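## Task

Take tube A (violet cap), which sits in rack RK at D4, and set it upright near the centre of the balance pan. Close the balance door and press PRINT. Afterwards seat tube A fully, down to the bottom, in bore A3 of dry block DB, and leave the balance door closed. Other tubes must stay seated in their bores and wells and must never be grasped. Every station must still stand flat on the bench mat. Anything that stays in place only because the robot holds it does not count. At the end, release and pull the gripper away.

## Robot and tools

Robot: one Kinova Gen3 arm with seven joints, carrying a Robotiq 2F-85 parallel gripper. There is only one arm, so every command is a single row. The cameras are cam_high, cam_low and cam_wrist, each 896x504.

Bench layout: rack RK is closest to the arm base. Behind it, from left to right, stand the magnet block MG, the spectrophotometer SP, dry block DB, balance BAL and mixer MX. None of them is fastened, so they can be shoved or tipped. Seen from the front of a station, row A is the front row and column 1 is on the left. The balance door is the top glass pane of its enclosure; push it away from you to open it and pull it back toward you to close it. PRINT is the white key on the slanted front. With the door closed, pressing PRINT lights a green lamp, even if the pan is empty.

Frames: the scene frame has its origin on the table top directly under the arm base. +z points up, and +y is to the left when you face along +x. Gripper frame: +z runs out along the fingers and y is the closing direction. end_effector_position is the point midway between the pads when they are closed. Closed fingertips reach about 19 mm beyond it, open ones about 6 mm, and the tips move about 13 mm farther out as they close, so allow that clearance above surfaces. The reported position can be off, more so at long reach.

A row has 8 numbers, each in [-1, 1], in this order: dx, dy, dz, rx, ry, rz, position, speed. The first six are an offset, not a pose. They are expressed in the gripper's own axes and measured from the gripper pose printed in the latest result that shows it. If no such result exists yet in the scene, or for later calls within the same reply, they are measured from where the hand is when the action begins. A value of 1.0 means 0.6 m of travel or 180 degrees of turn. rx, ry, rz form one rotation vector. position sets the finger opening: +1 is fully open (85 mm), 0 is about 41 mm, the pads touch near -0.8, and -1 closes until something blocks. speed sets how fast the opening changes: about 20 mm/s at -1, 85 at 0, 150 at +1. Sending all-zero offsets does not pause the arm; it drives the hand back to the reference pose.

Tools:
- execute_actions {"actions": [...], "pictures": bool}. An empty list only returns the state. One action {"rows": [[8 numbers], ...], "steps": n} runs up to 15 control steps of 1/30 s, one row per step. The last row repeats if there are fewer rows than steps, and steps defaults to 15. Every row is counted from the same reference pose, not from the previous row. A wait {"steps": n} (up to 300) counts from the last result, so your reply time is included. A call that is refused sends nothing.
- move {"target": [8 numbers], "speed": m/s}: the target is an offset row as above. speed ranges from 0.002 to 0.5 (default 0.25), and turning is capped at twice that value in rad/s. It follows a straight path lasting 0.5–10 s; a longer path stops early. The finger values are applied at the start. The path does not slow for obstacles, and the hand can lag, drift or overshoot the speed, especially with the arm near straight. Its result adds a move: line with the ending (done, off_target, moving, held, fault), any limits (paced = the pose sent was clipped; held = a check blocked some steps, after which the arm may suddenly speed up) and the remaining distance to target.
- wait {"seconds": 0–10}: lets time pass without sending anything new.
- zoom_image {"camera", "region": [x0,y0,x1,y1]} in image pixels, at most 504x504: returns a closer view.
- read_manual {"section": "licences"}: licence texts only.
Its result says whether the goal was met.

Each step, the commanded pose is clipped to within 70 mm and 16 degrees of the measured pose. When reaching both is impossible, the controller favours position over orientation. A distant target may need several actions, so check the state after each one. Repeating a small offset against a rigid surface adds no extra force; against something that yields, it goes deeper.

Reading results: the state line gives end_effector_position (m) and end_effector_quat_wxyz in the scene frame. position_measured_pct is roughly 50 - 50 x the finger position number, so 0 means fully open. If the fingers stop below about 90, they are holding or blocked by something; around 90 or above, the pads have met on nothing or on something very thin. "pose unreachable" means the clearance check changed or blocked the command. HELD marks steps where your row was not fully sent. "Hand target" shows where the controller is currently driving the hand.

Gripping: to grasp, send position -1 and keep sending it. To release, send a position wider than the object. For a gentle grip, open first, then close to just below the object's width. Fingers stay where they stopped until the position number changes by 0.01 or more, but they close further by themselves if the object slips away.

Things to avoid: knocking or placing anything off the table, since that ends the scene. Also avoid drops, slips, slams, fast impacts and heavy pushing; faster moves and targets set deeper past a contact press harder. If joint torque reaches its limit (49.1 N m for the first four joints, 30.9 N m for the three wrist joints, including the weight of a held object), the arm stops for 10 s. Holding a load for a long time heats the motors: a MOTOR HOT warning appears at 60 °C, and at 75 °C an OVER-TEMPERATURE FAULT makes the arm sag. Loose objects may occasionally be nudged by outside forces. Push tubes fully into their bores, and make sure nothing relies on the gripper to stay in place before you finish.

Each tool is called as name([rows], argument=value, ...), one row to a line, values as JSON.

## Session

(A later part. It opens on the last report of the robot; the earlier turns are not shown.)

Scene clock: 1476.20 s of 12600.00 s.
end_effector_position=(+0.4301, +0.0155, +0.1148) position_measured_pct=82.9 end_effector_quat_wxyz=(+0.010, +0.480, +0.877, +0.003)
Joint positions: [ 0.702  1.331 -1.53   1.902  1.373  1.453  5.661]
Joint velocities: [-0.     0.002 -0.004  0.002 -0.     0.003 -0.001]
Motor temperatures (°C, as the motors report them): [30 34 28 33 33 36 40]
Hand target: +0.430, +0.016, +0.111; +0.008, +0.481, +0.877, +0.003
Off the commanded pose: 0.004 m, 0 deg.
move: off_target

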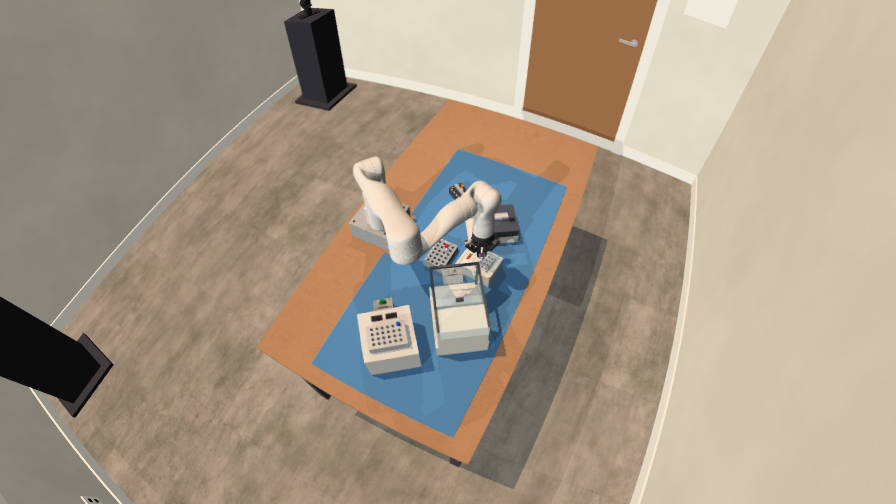

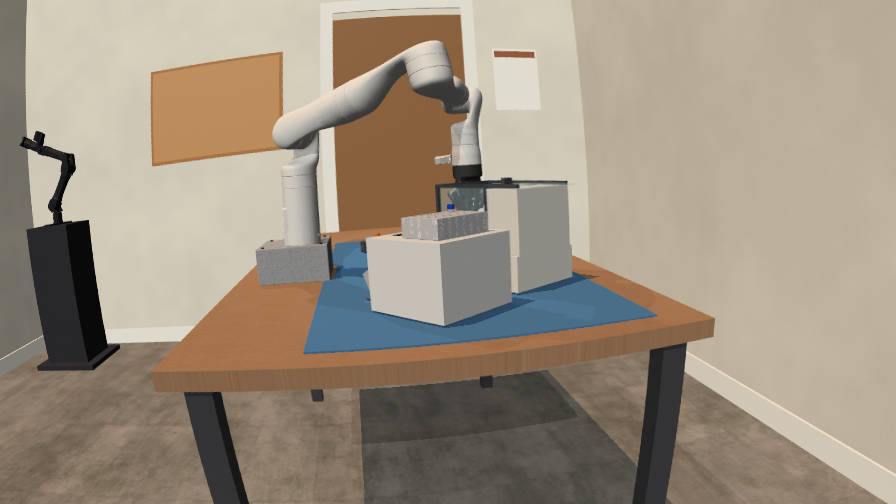

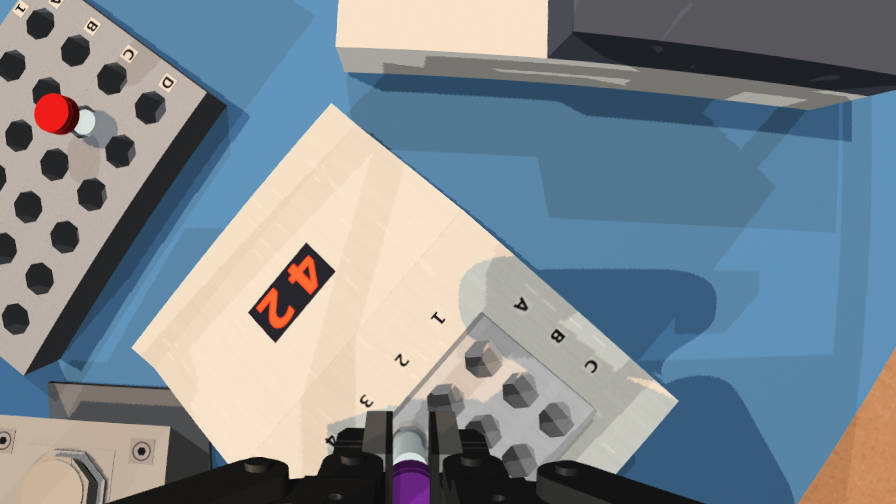

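move(target=[0.001,0,-0.004,0,0,0,-1,0], speed=0.005)

move(target=[0.002,-0.0005,0,0,0,0,-1,0], speed=0.005)

move(target=[0,0,0.01,0,0,0,-1,0], speed=0.004)

Scene clock: 1507.20 s of 12600.00 s.
end_effector_position=(+0.4297, +0.0160, +0.1171) position_measured_pct=82.9 end_effector_quat_wxyz=(+0.010, +0.480, +0.877, +0.003)
Joint positions: [ 0.702  1.326 -1.533  1.902  1.367  1.455  5.66 ]
Joint velocities: [-0.    -0.001  0.001  0.001 -0.     0.001 -0.001]
Motor temperatures (°C, as the motors report them): [30 34 28 33 33 36 40]
Hand target: +0.430, +0.016, +0.117; +0.010, +0.480, +0.877, +0.003
Off the commanded pose: 0.000 m, 0 deg.
move: done

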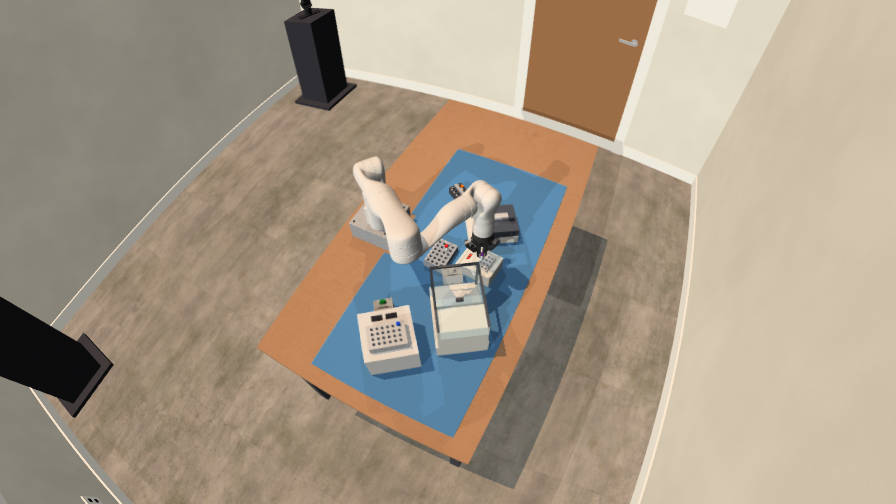

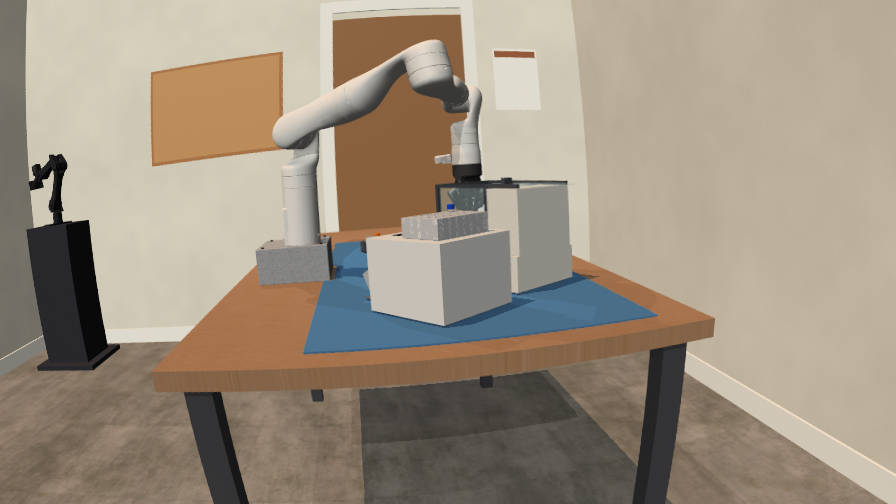

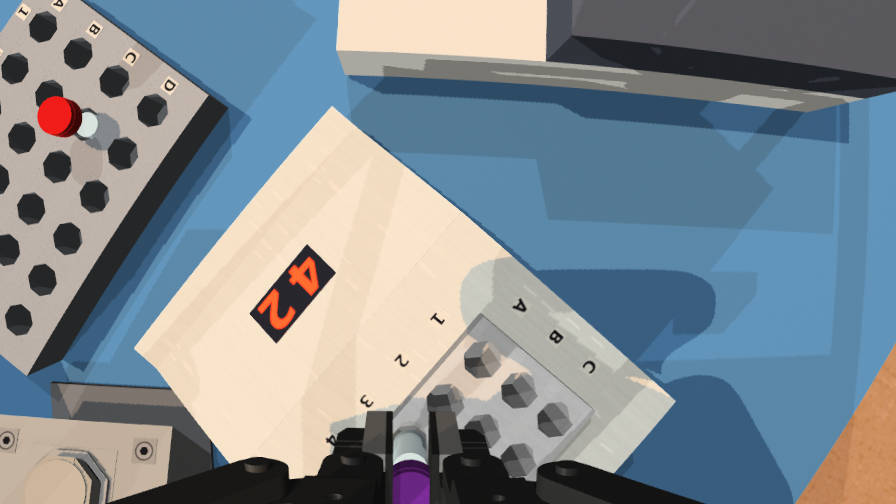

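Scene clock: 1507.90 s of 12600.00 s.
end_effector_position=(+0.4288, +0.0168, +0.1171) position_measured_pct=82.9 end_effector_quat_wxyz=(+0.010, +0.480, +0.877, +0.003)
Joint positions: [ 0.701  1.326 -1.533  1.905  1.367  1.454  5.656]
Joint velocities: [-0.    -0.     0.001 -0.     0.001  0.    -0.002]
Motor temperatures (°C, as the motors report them): [30 34 28 33 33 36 40]
Hand target: +0.429, +0.017, +0.117; +0.010, +0.480, +0.877, +0.003
Off the commanded pose: 0.000 m, 0 deg.
move: done

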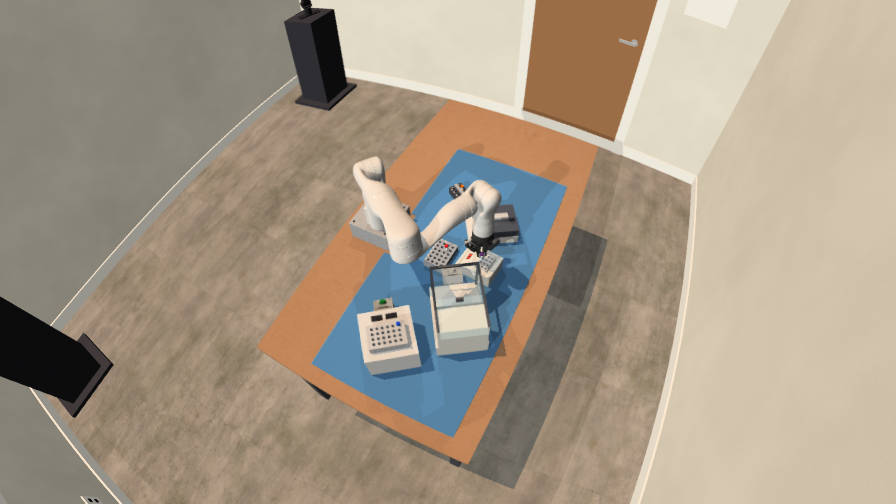

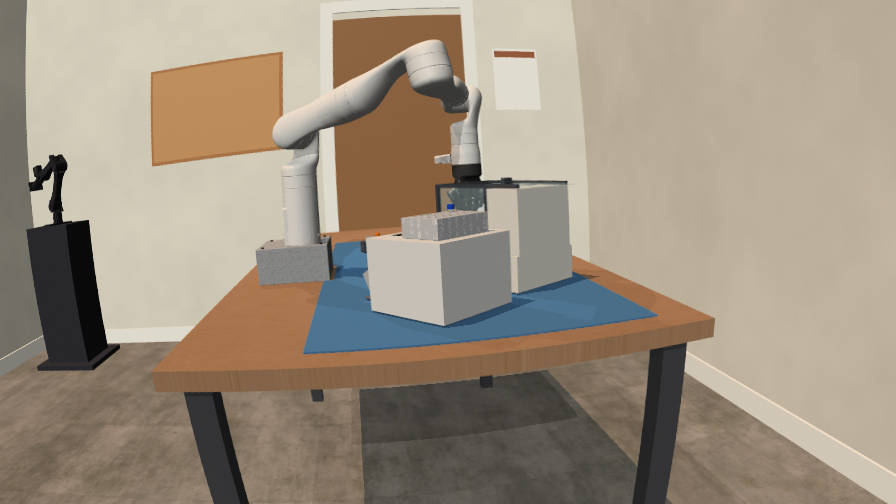

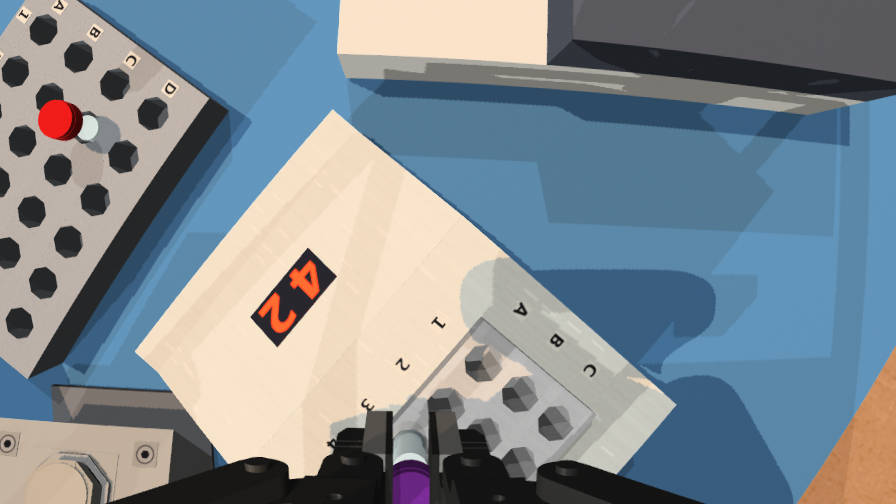

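Scene clock: 1509.63 s of 12600.00 s.
end_effector_position=(+0.4293, +0.0167, +0.1150) position_measured_pct=82.9 end_effector_quat_wxyz=(+0.012, +0.480, +0.877, +0.003)
Joint positions: [ 0.7    1.331 -1.533  1.908  1.377  1.454  5.653]
Joint velocities: [ 0.     0.002 -0.002 -0.     0.003  0.003 -0.001]
Motor temperatures (°C, as the motors report them): [30 34 28 33 33 36 40]
Hand target: +0.429, +0.017, +0.111; +0.010, +0.480, +0.877, +0.003
Off the commanded pose: 0.004 m, 0 deg.
move: off_target

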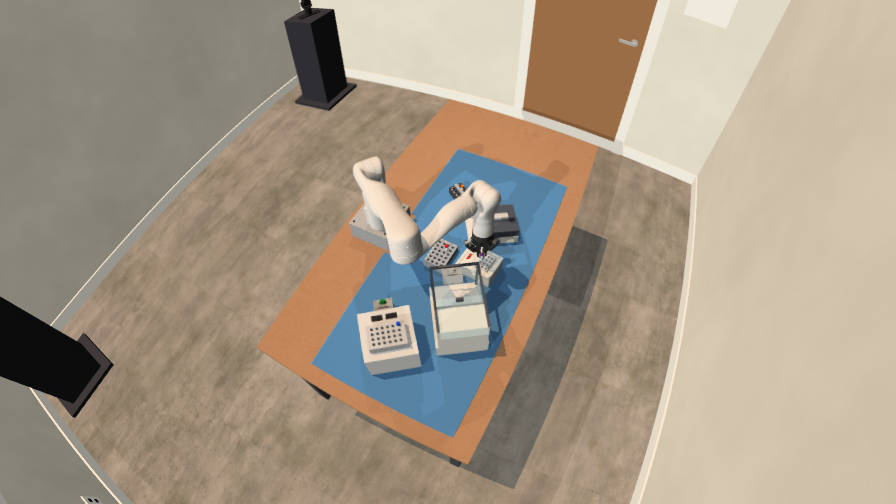

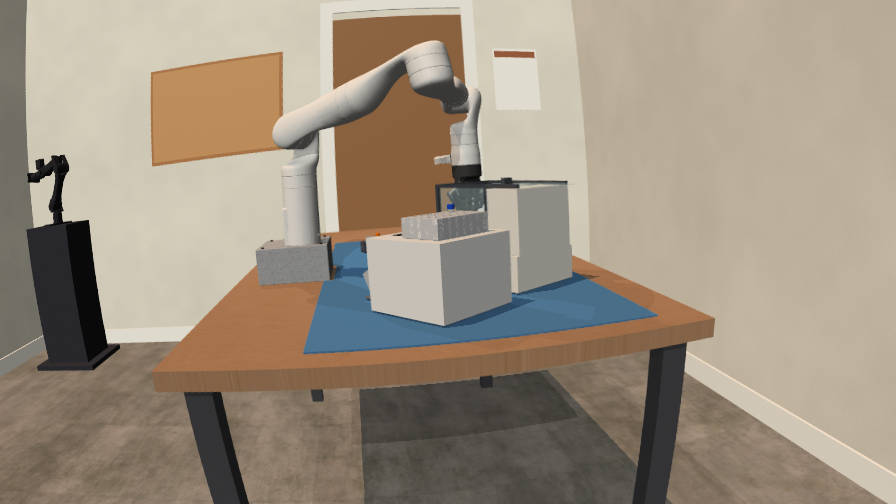

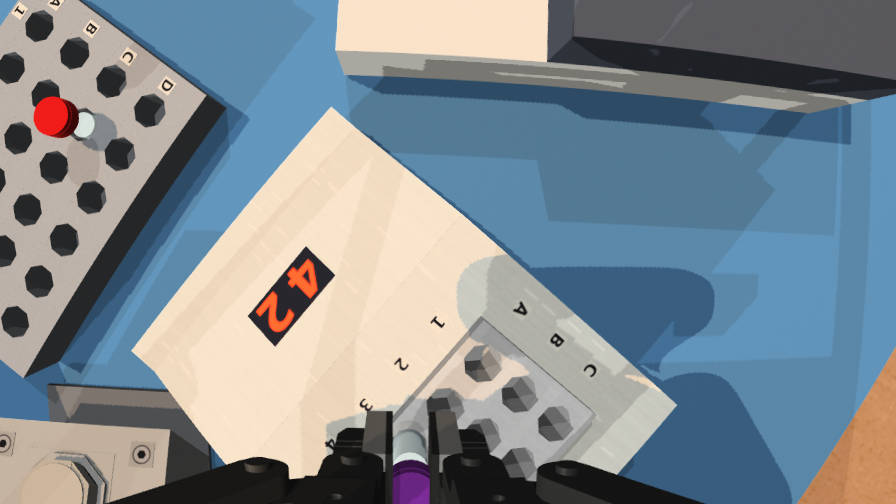

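zoom_image(camera="cam_wrist", region=[340,384,500,504])

Region (340, 384, 500, 504) of cam_wrist's 896x504 image, scaled by 3.150; it fills the top 378 rows of this view, and the rest is white.

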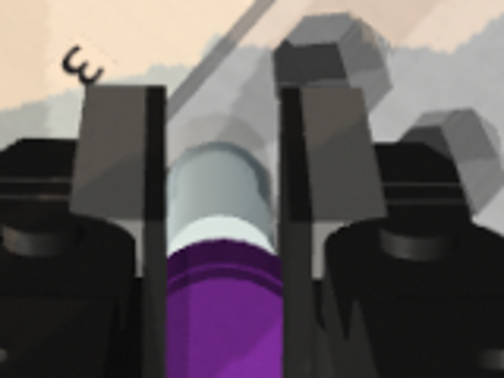

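execute_actions([
  {"rows":[[0,0,-0.001,0,0,0,-1,0],[0,0,-0.001,0,0,0,-1,0],[0,0,-0.001,0,0,0,-1,0],[-0.0006,0.0004,-0.001,0,0,0,-1,0],[-0.0012,0.0008,-0.001,0,0,0,-1,0],[-0.0012,0.0008,-0.001,0,0,0,-1,0],[-0.0012,0.0008,0,0,0,0,-1,0],[-0.0012,0.0008,0.001,0,0,0,-1,0],[-0.0012,0.0008,0.002,0,0,0,-1,0],[-0.0012,0.0008,0.003,0,0,0,-1,0],[-0.0012,0.0008,0.004,0,0,0,-1,0]],"steps":15},
], pictures=false)

wait(seconds=0.7)

Scene clock: 1533.37 s of 12600.00 s.
end_effector_position=(+0.4304, +0.0162, +0.1151) position_measured_pct=82.9 end_effector_quat_wxyz=(+0.013, +0.479, +0.877, +0.003)
Joint positions: [ 0.7    1.331 -1.532  1.907  1.379  1.454  5.654]
Joint velocities: [-0.001  0.001 -0.002  0.005  0.003  0.001 -0.002]
Motor temperatures (°C, as the motors report them): [30 34 28 33 33 36 40]
Hand target: +0.430, +0.016, +0.113; +0.012, +0.480, +0.877, +0.003
Off the commanded pose: 0.002 m, 0 deg.
Steps of this call (steps 1 to 697: nothing new was sent; steps 698 to 712: all 15 steps of this action). Readings (end_effector_position | what the end effector reports):
698: (+0.4294, +0.0166, +0.1154) | position_measured_pct=82.9
699: (+0.4298, +0.0165, +0.1159) | position_measured_pct=82.9
701: (+0.4299, +0.0163, +0.1158) | position_measured_pct=82.9
705: (+0.4301, +0.0163, +0.1155) | position_measured_pct=82.9
712: the state above

Scene clock: 1534.07 s of 12600.00 s.
end_effector_position=(+0.4304, +0.0162, +0.1151) position_measured_pct=82.9 end_effector_quat_wxyz=(+0.013, +0.479, +0.878, +0.003)
Joint positions: [ 0.7    1.331 -1.532  1.907  1.38   1.455  5.654]
Joint velocities: [ 0.    -0.    -0.001 -0.     0.001  0.001  0.   ]
Motor temperatures (°C, as the motors report them): [30 34 28 33 33 36 40]
Hand target: +0.430, +0.016, +0.113; +0.012, +0.480, +0.877, +0.003
Off the commanded pose: 0.002 m, 0 deg.
Steps of this call (steps 1 to 21: nothing new was sent). Readings (end_effector_position | what the end effector reports):
1: (+0.4304, +0.0162, +0.1151) | position_measured_pct=82.9
2: (+0.4304, +0.0162, +0.1151) | position_measured_pct=82.9
4: (+0.4304, +0.0162, +0.1151) | position_measured_pct=82.9
8: (+0.4304, +0.0162, +0.1151) | position_measured_pct=82.9
21: the state above

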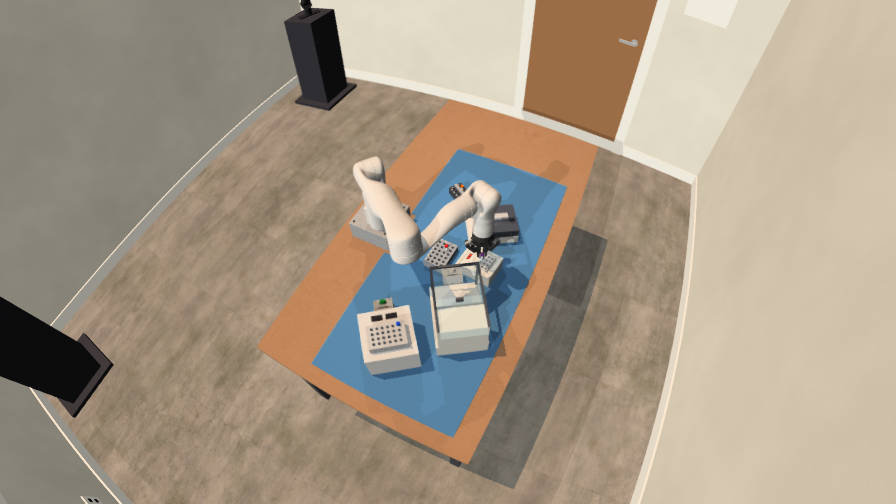

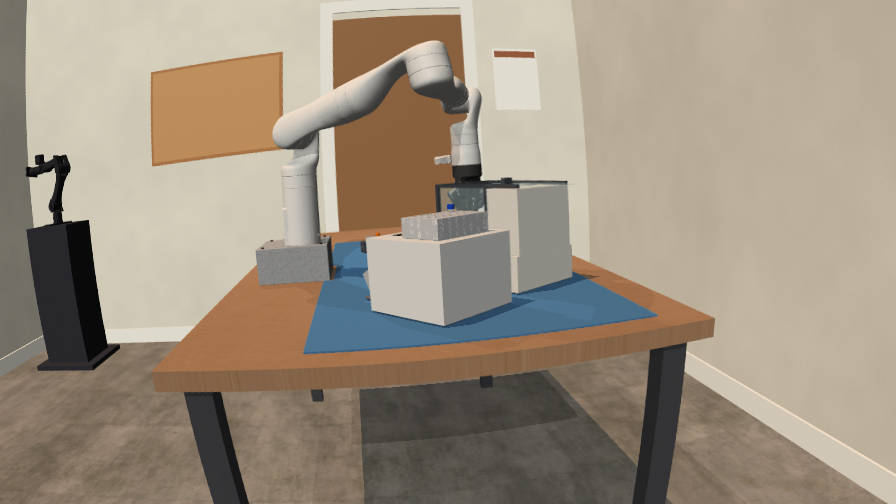

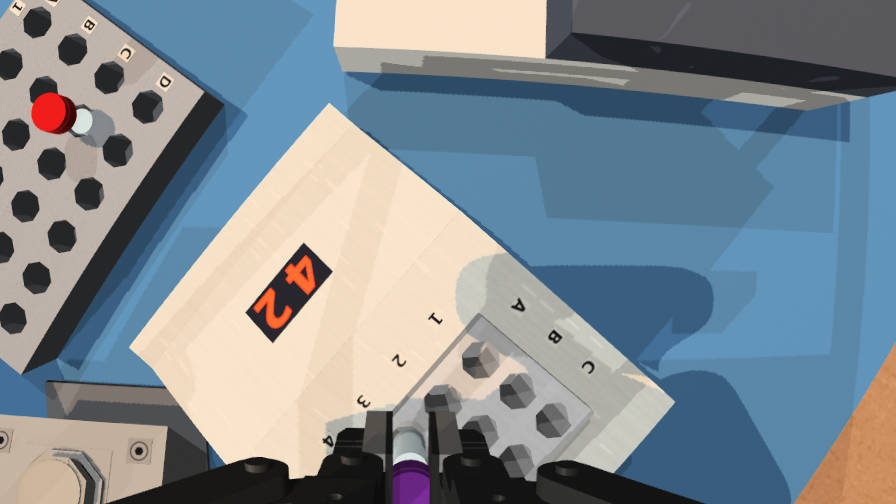

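move(target=[0,0,-0.005,0.003,0.005,0,-1,0], speed=0.005)

zoom_image(camera="cam_wrist", region=[360,324,600,504])

Scene clock: 1564.70 s of 12600.00 s.
end_effector_position=(+0.4303, +0.0163, +0.1180) position_measured_pct=82.9 end_effector_quat_wxyz=(+0.004, +0.479, +0.878, +0.003)
Joint positions: [ 0.702  1.33  -1.538  1.889  1.357  1.462  5.675]
Joint velocities: [ 0.    -0.     0.001 -0.002 -0.001  0.001  0.002]
Motor temperatures (°C, as the motors report them): [30 34 28 33 33 36 40]
Hand target: +0.430, +0.016, +0.118; +0.004, +0.479, +0.878, +0.003
Off the commanded pose: 0.000 m, 0 deg.
move: done

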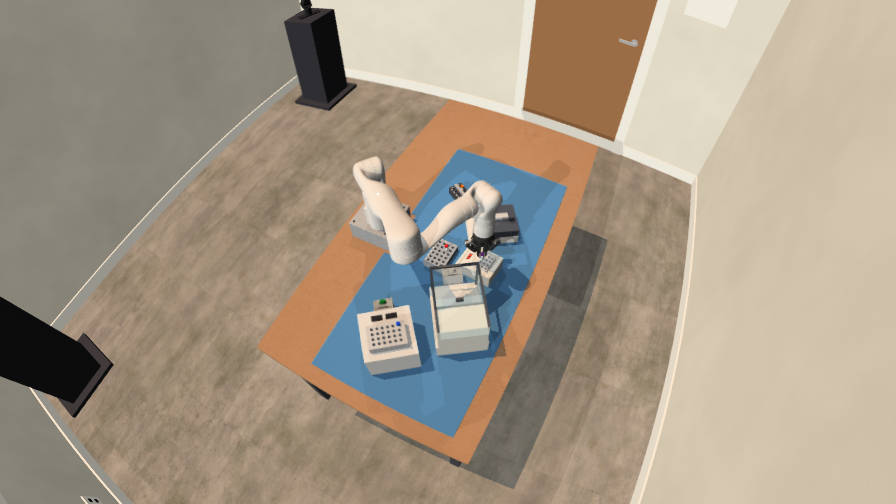

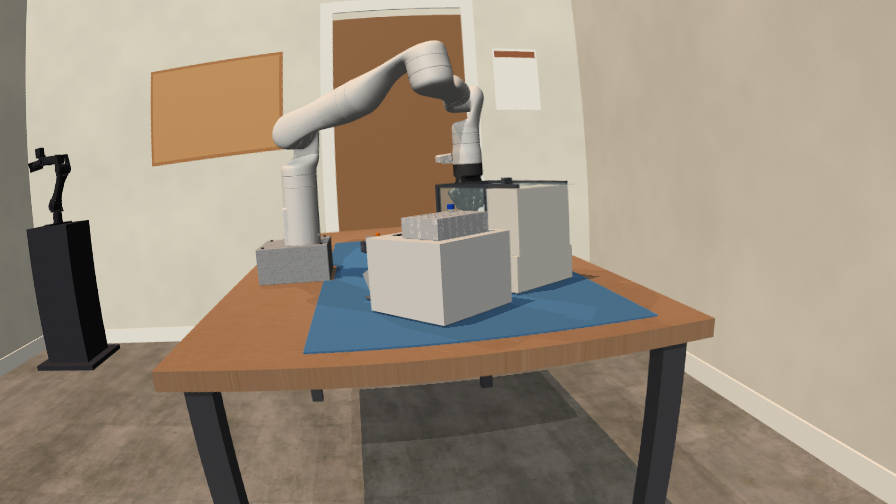

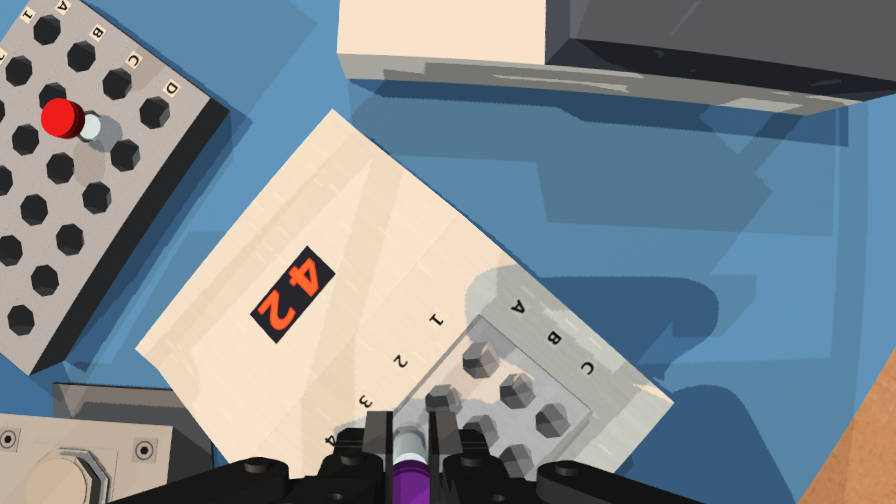

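Region (360, 324, 600, 504) of cam_wrist's 896x504 image, scaled by 2.100; it fills the top 378 rows of this view, and the rest is white.

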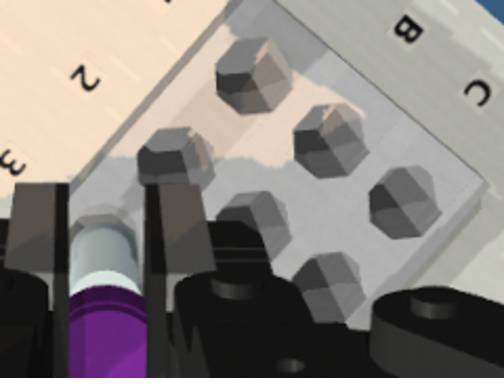

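move(target=[0.0008,-0.0017,0,0,0,0,-1,0], speed=0.005)

zoom_image(camera="cam_wrist", region=[360,324,600,504])

move(target=[0,0,0.009,0,0,0,-1,0], speed=0.003)

Scene clock: 1572.03 s of 12600.00 s.
end_effector_position=(+0.4292, +0.0161, +0.1180) position_measured_pct=82.9 end_effector_quat_wxyz=(+0.004, +0.479, +0.878, +0.003)
Joint positions: [ 0.704  1.33  -1.539  1.893  1.357  1.462  5.673]
Joint velocities: [ 0.    -0.    -0.001  0.002 -0.001 -0.001 -0.   ]
Motor temperatures (°C, as the motors report them): [30 34 28 33 33 36 40]
Hand target: +0.429, +0.016, +0.118; +0.004, +0.479, +0.878, +0.003
Off the commanded pose: 0.000 m, 0 deg.
move: done

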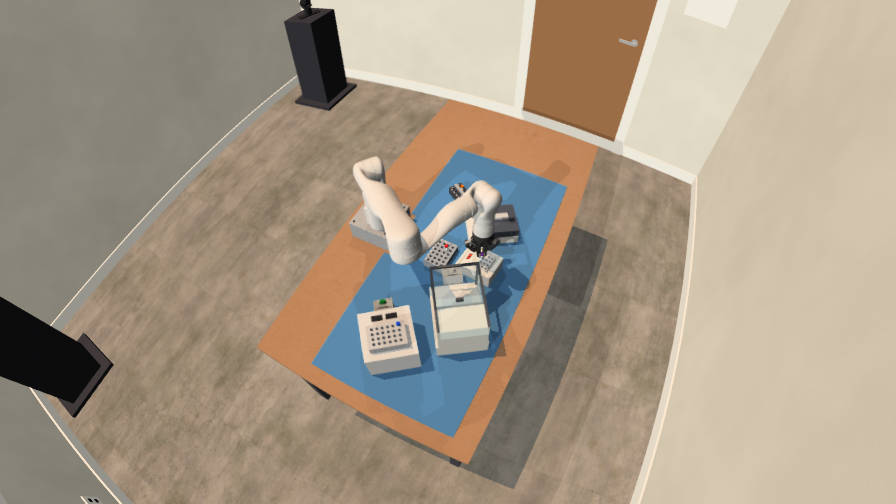

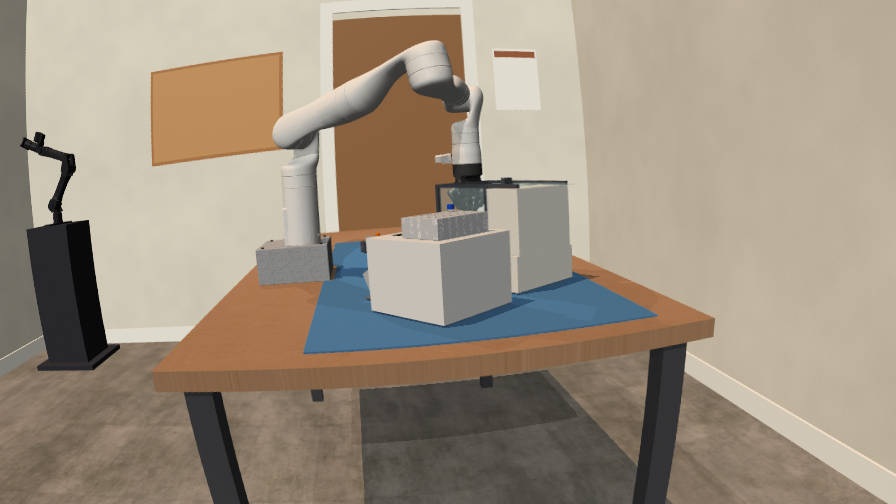

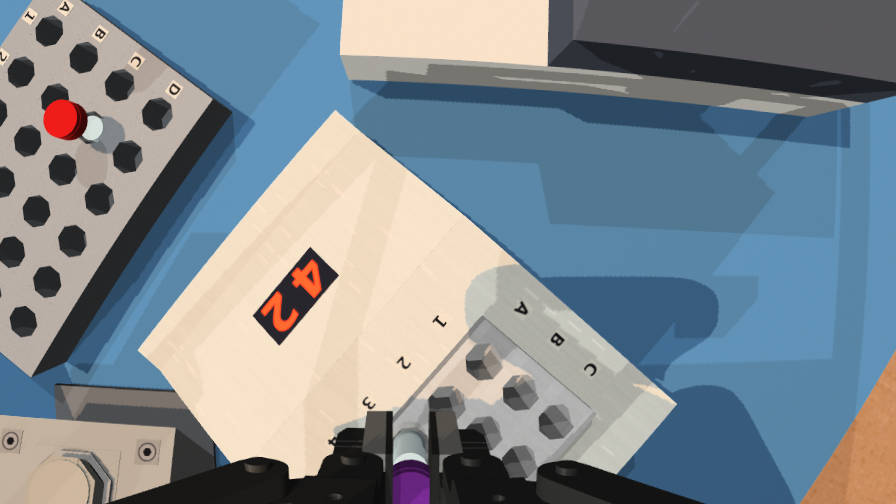

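Region (360, 324, 600, 504) of cam_wrist's 896x504 image, scaled by 2.100; it fills the top 378 rows of this view, and the rest is white.

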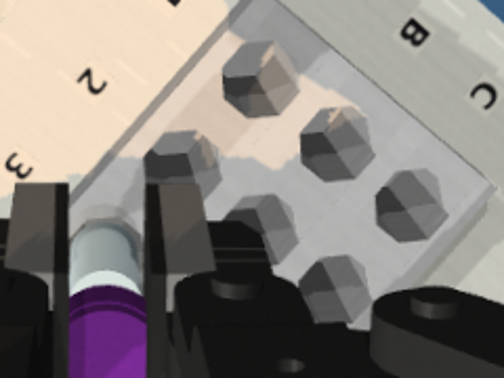

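Scene clock: 1574.07 s of 12600.00 s.
end_effector_position=(+0.4295, +0.0161, +0.1153) position_measured_pct=82.9 end_effector_quat_wxyz=(+0.005, +0.479, +0.878, +0.003)
Joint positions: [ 0.703  1.336 -1.536  1.896  1.367  1.46   5.67 ]
Joint velocities: [-0.     0.001 -0.002  0.     0.003  0.001 -0.   ]
Motor temperatures (°C, as the motors report them): [30 34 28 33 33 36 40]
Hand target: +0.429, +0.016, +0.113; +0.004, +0.479, +0.878, +0.003
Off the commanded pose: 0.003 m, 0 deg.
move: done

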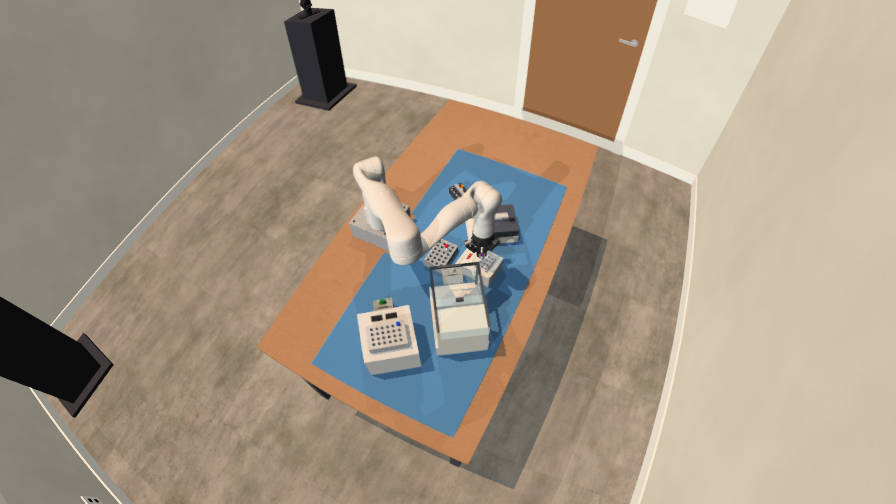

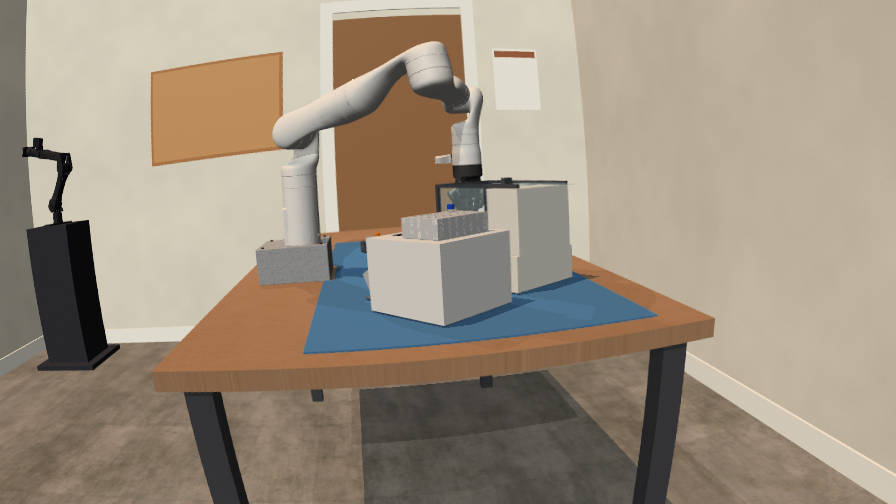

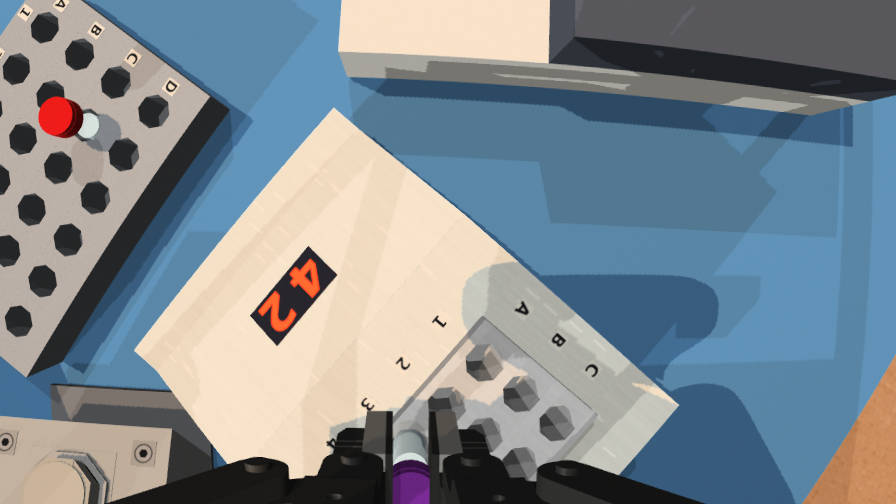

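zoom_image(camera="cam_high", region=[340,150,560,315])

zoom_image(camera="cam_low", region=[400,130,560,250])

Region (340, 150, 560, 315) of cam_high's 896x504 image, scaled by 2.291, with more detail than that image has; it fills the top 378 rows of this view, and the rest is white.

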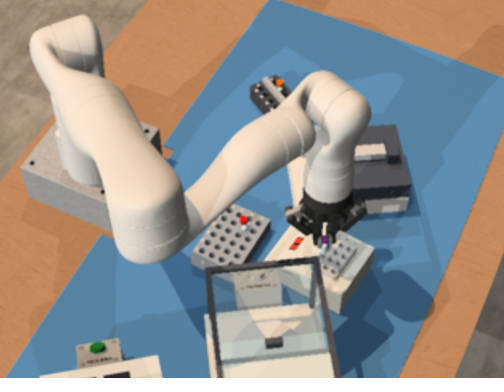

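Region (400, 130, 560, 250) of cam_low's 896x504 image, scaled by 3.150, with more detail than that image has; it fills the top 378 rows of this view, and the rest is white.

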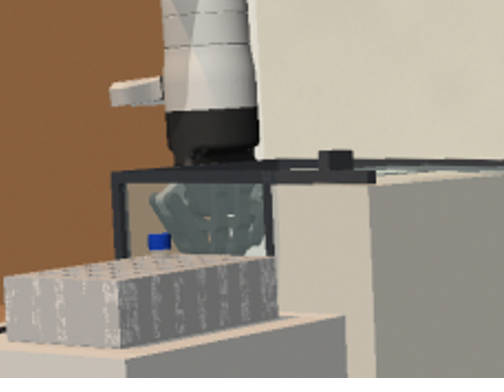

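move(target=[0.0015,-0.0004,-0.004,0,0,0,-1,0], speed=0.004)

move(target=[0,0,0.009,0,0,0,-1,0], speed=0.003)

Scene clock: 1592.77 s of 12600.00 s.
end_effector_position=(+0.4288, +0.0167, +0.1176) position_measured_pct=82.9 end_effector_quat_wxyz=(+0.005, +0.479, +0.878, +0.003)
Joint positions: [ 0.703  1.331 -1.539  1.897  1.361  1.462  5.668]
Joint velocities: [ 0.    -0.001  0.     0.001  0.001 -0.001 -0.   ]
Motor temperatures (°C, as the motors report them): [30 34 28 33 33 36 40]
Hand target: +0.429, +0.017, +0.118; +0.005, +0.479, +0.878, +0.003
Off the commanded pose: 0.000 m, 0 deg.
move: done

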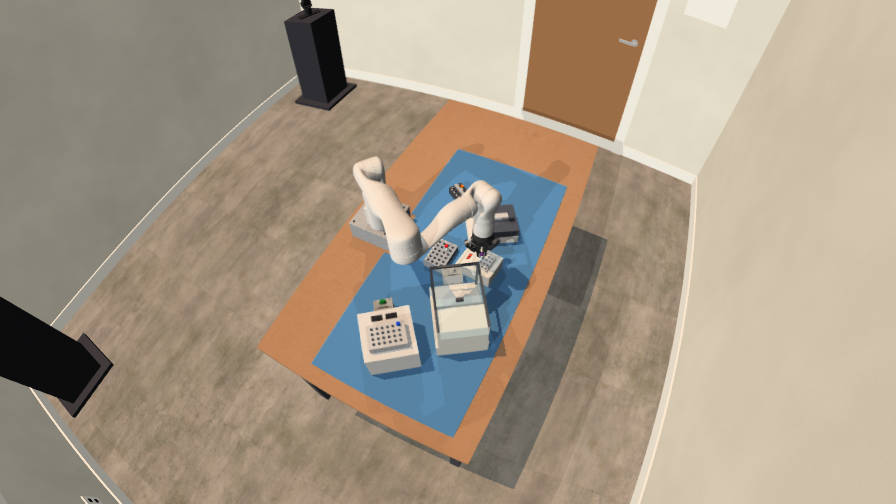

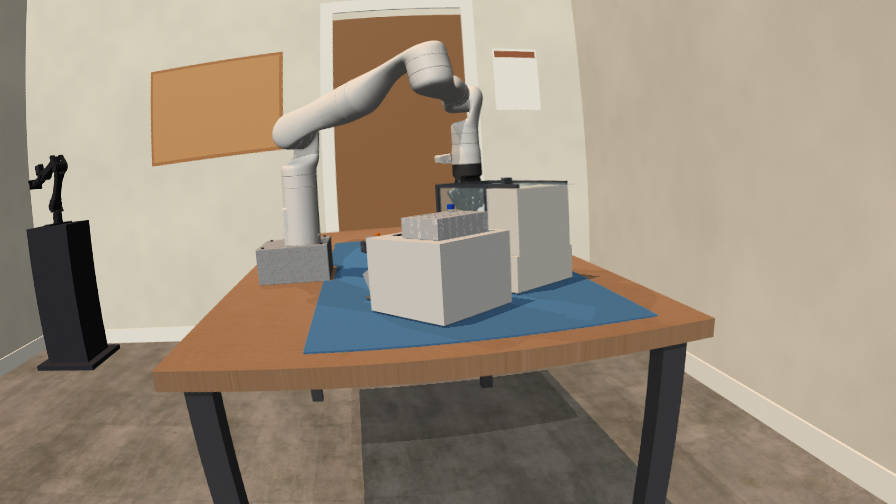

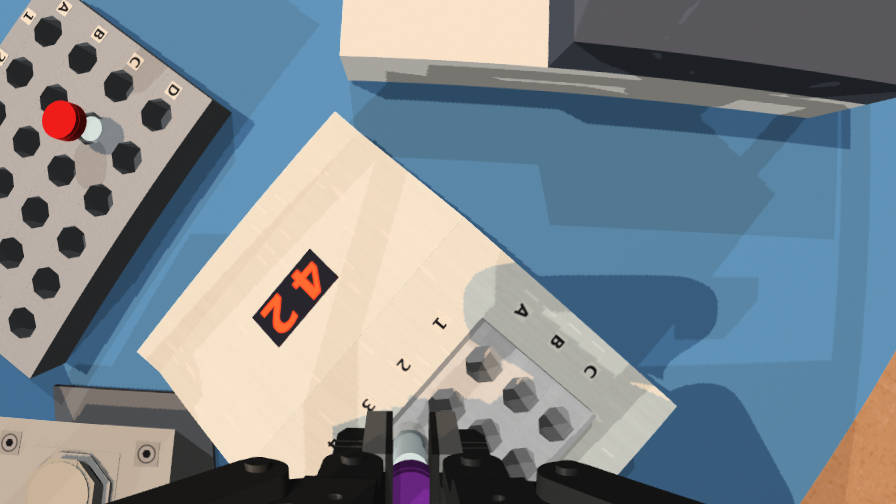

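Scene clock: 1594.80 s of 12600.00 s.
end_effector_position=(+0.4291, +0.0166, +0.1152) position_measured_pct=82.9 end_effector_quat_wxyz=(+0.007, +0.478, +0.878, +0.003)
Joint positions: [ 0.702  1.336 -1.537  1.9    1.37   1.461  5.665]
Joint velocities: [ 0.     0.001 -0.002 -0.002  0.002  0.003 -0.   ]
Motor temperatures (°C, as the motors report them): [30 34 28 33 33 36 40]
Hand target: +0.429, +0.017, +0.112; +0.005, +0.479, +0.878, +0.003
Off the commanded pose: 0.003 m, 0 deg.
move: done

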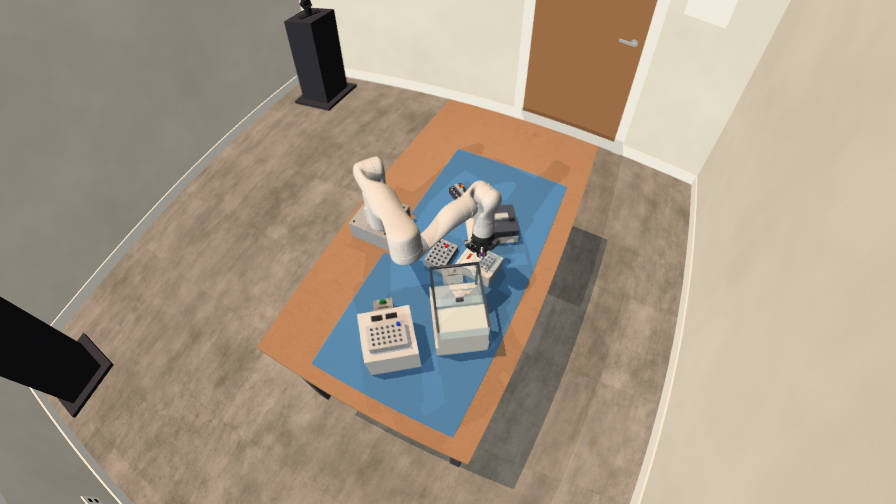

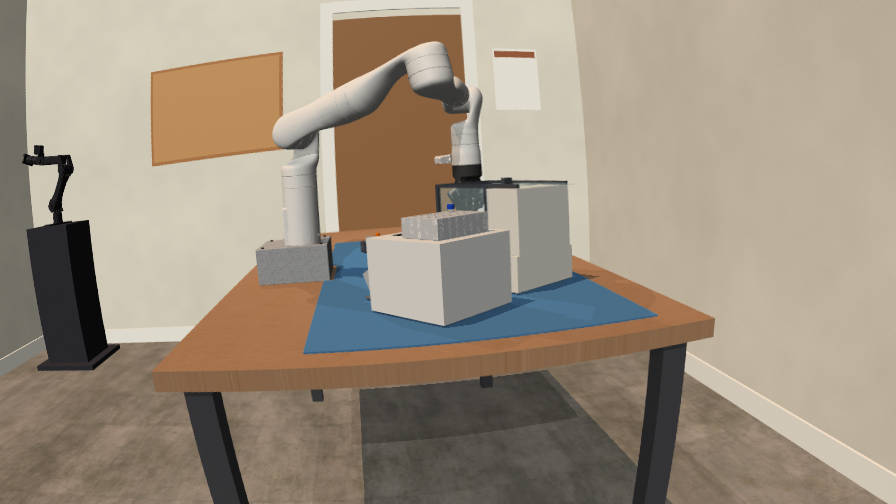

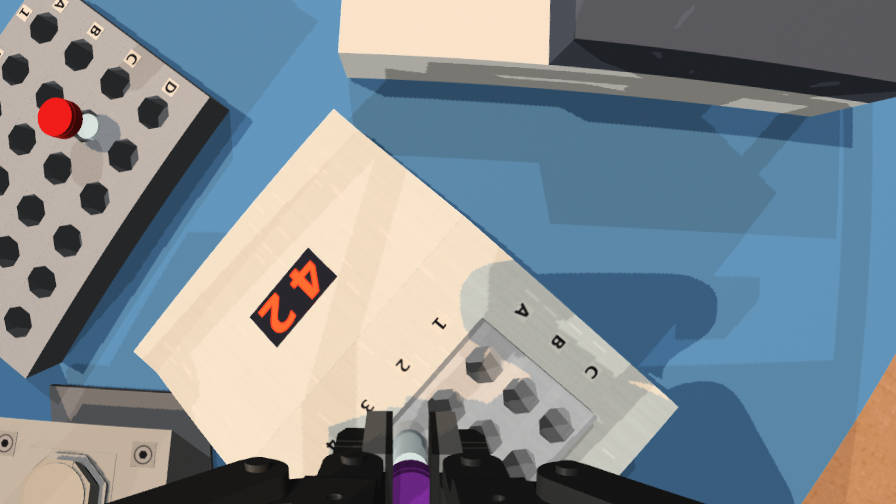

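zoom_image(camera="cam_high", region=[455,235,515,280])

Region (455, 235, 515, 280) of cam_high's 896x504 image, scaled by 8.400, with more detail than that image has; it fills the top 378 rows of this view, and the rest is white.

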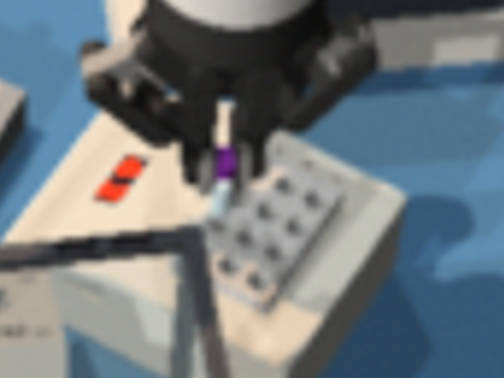

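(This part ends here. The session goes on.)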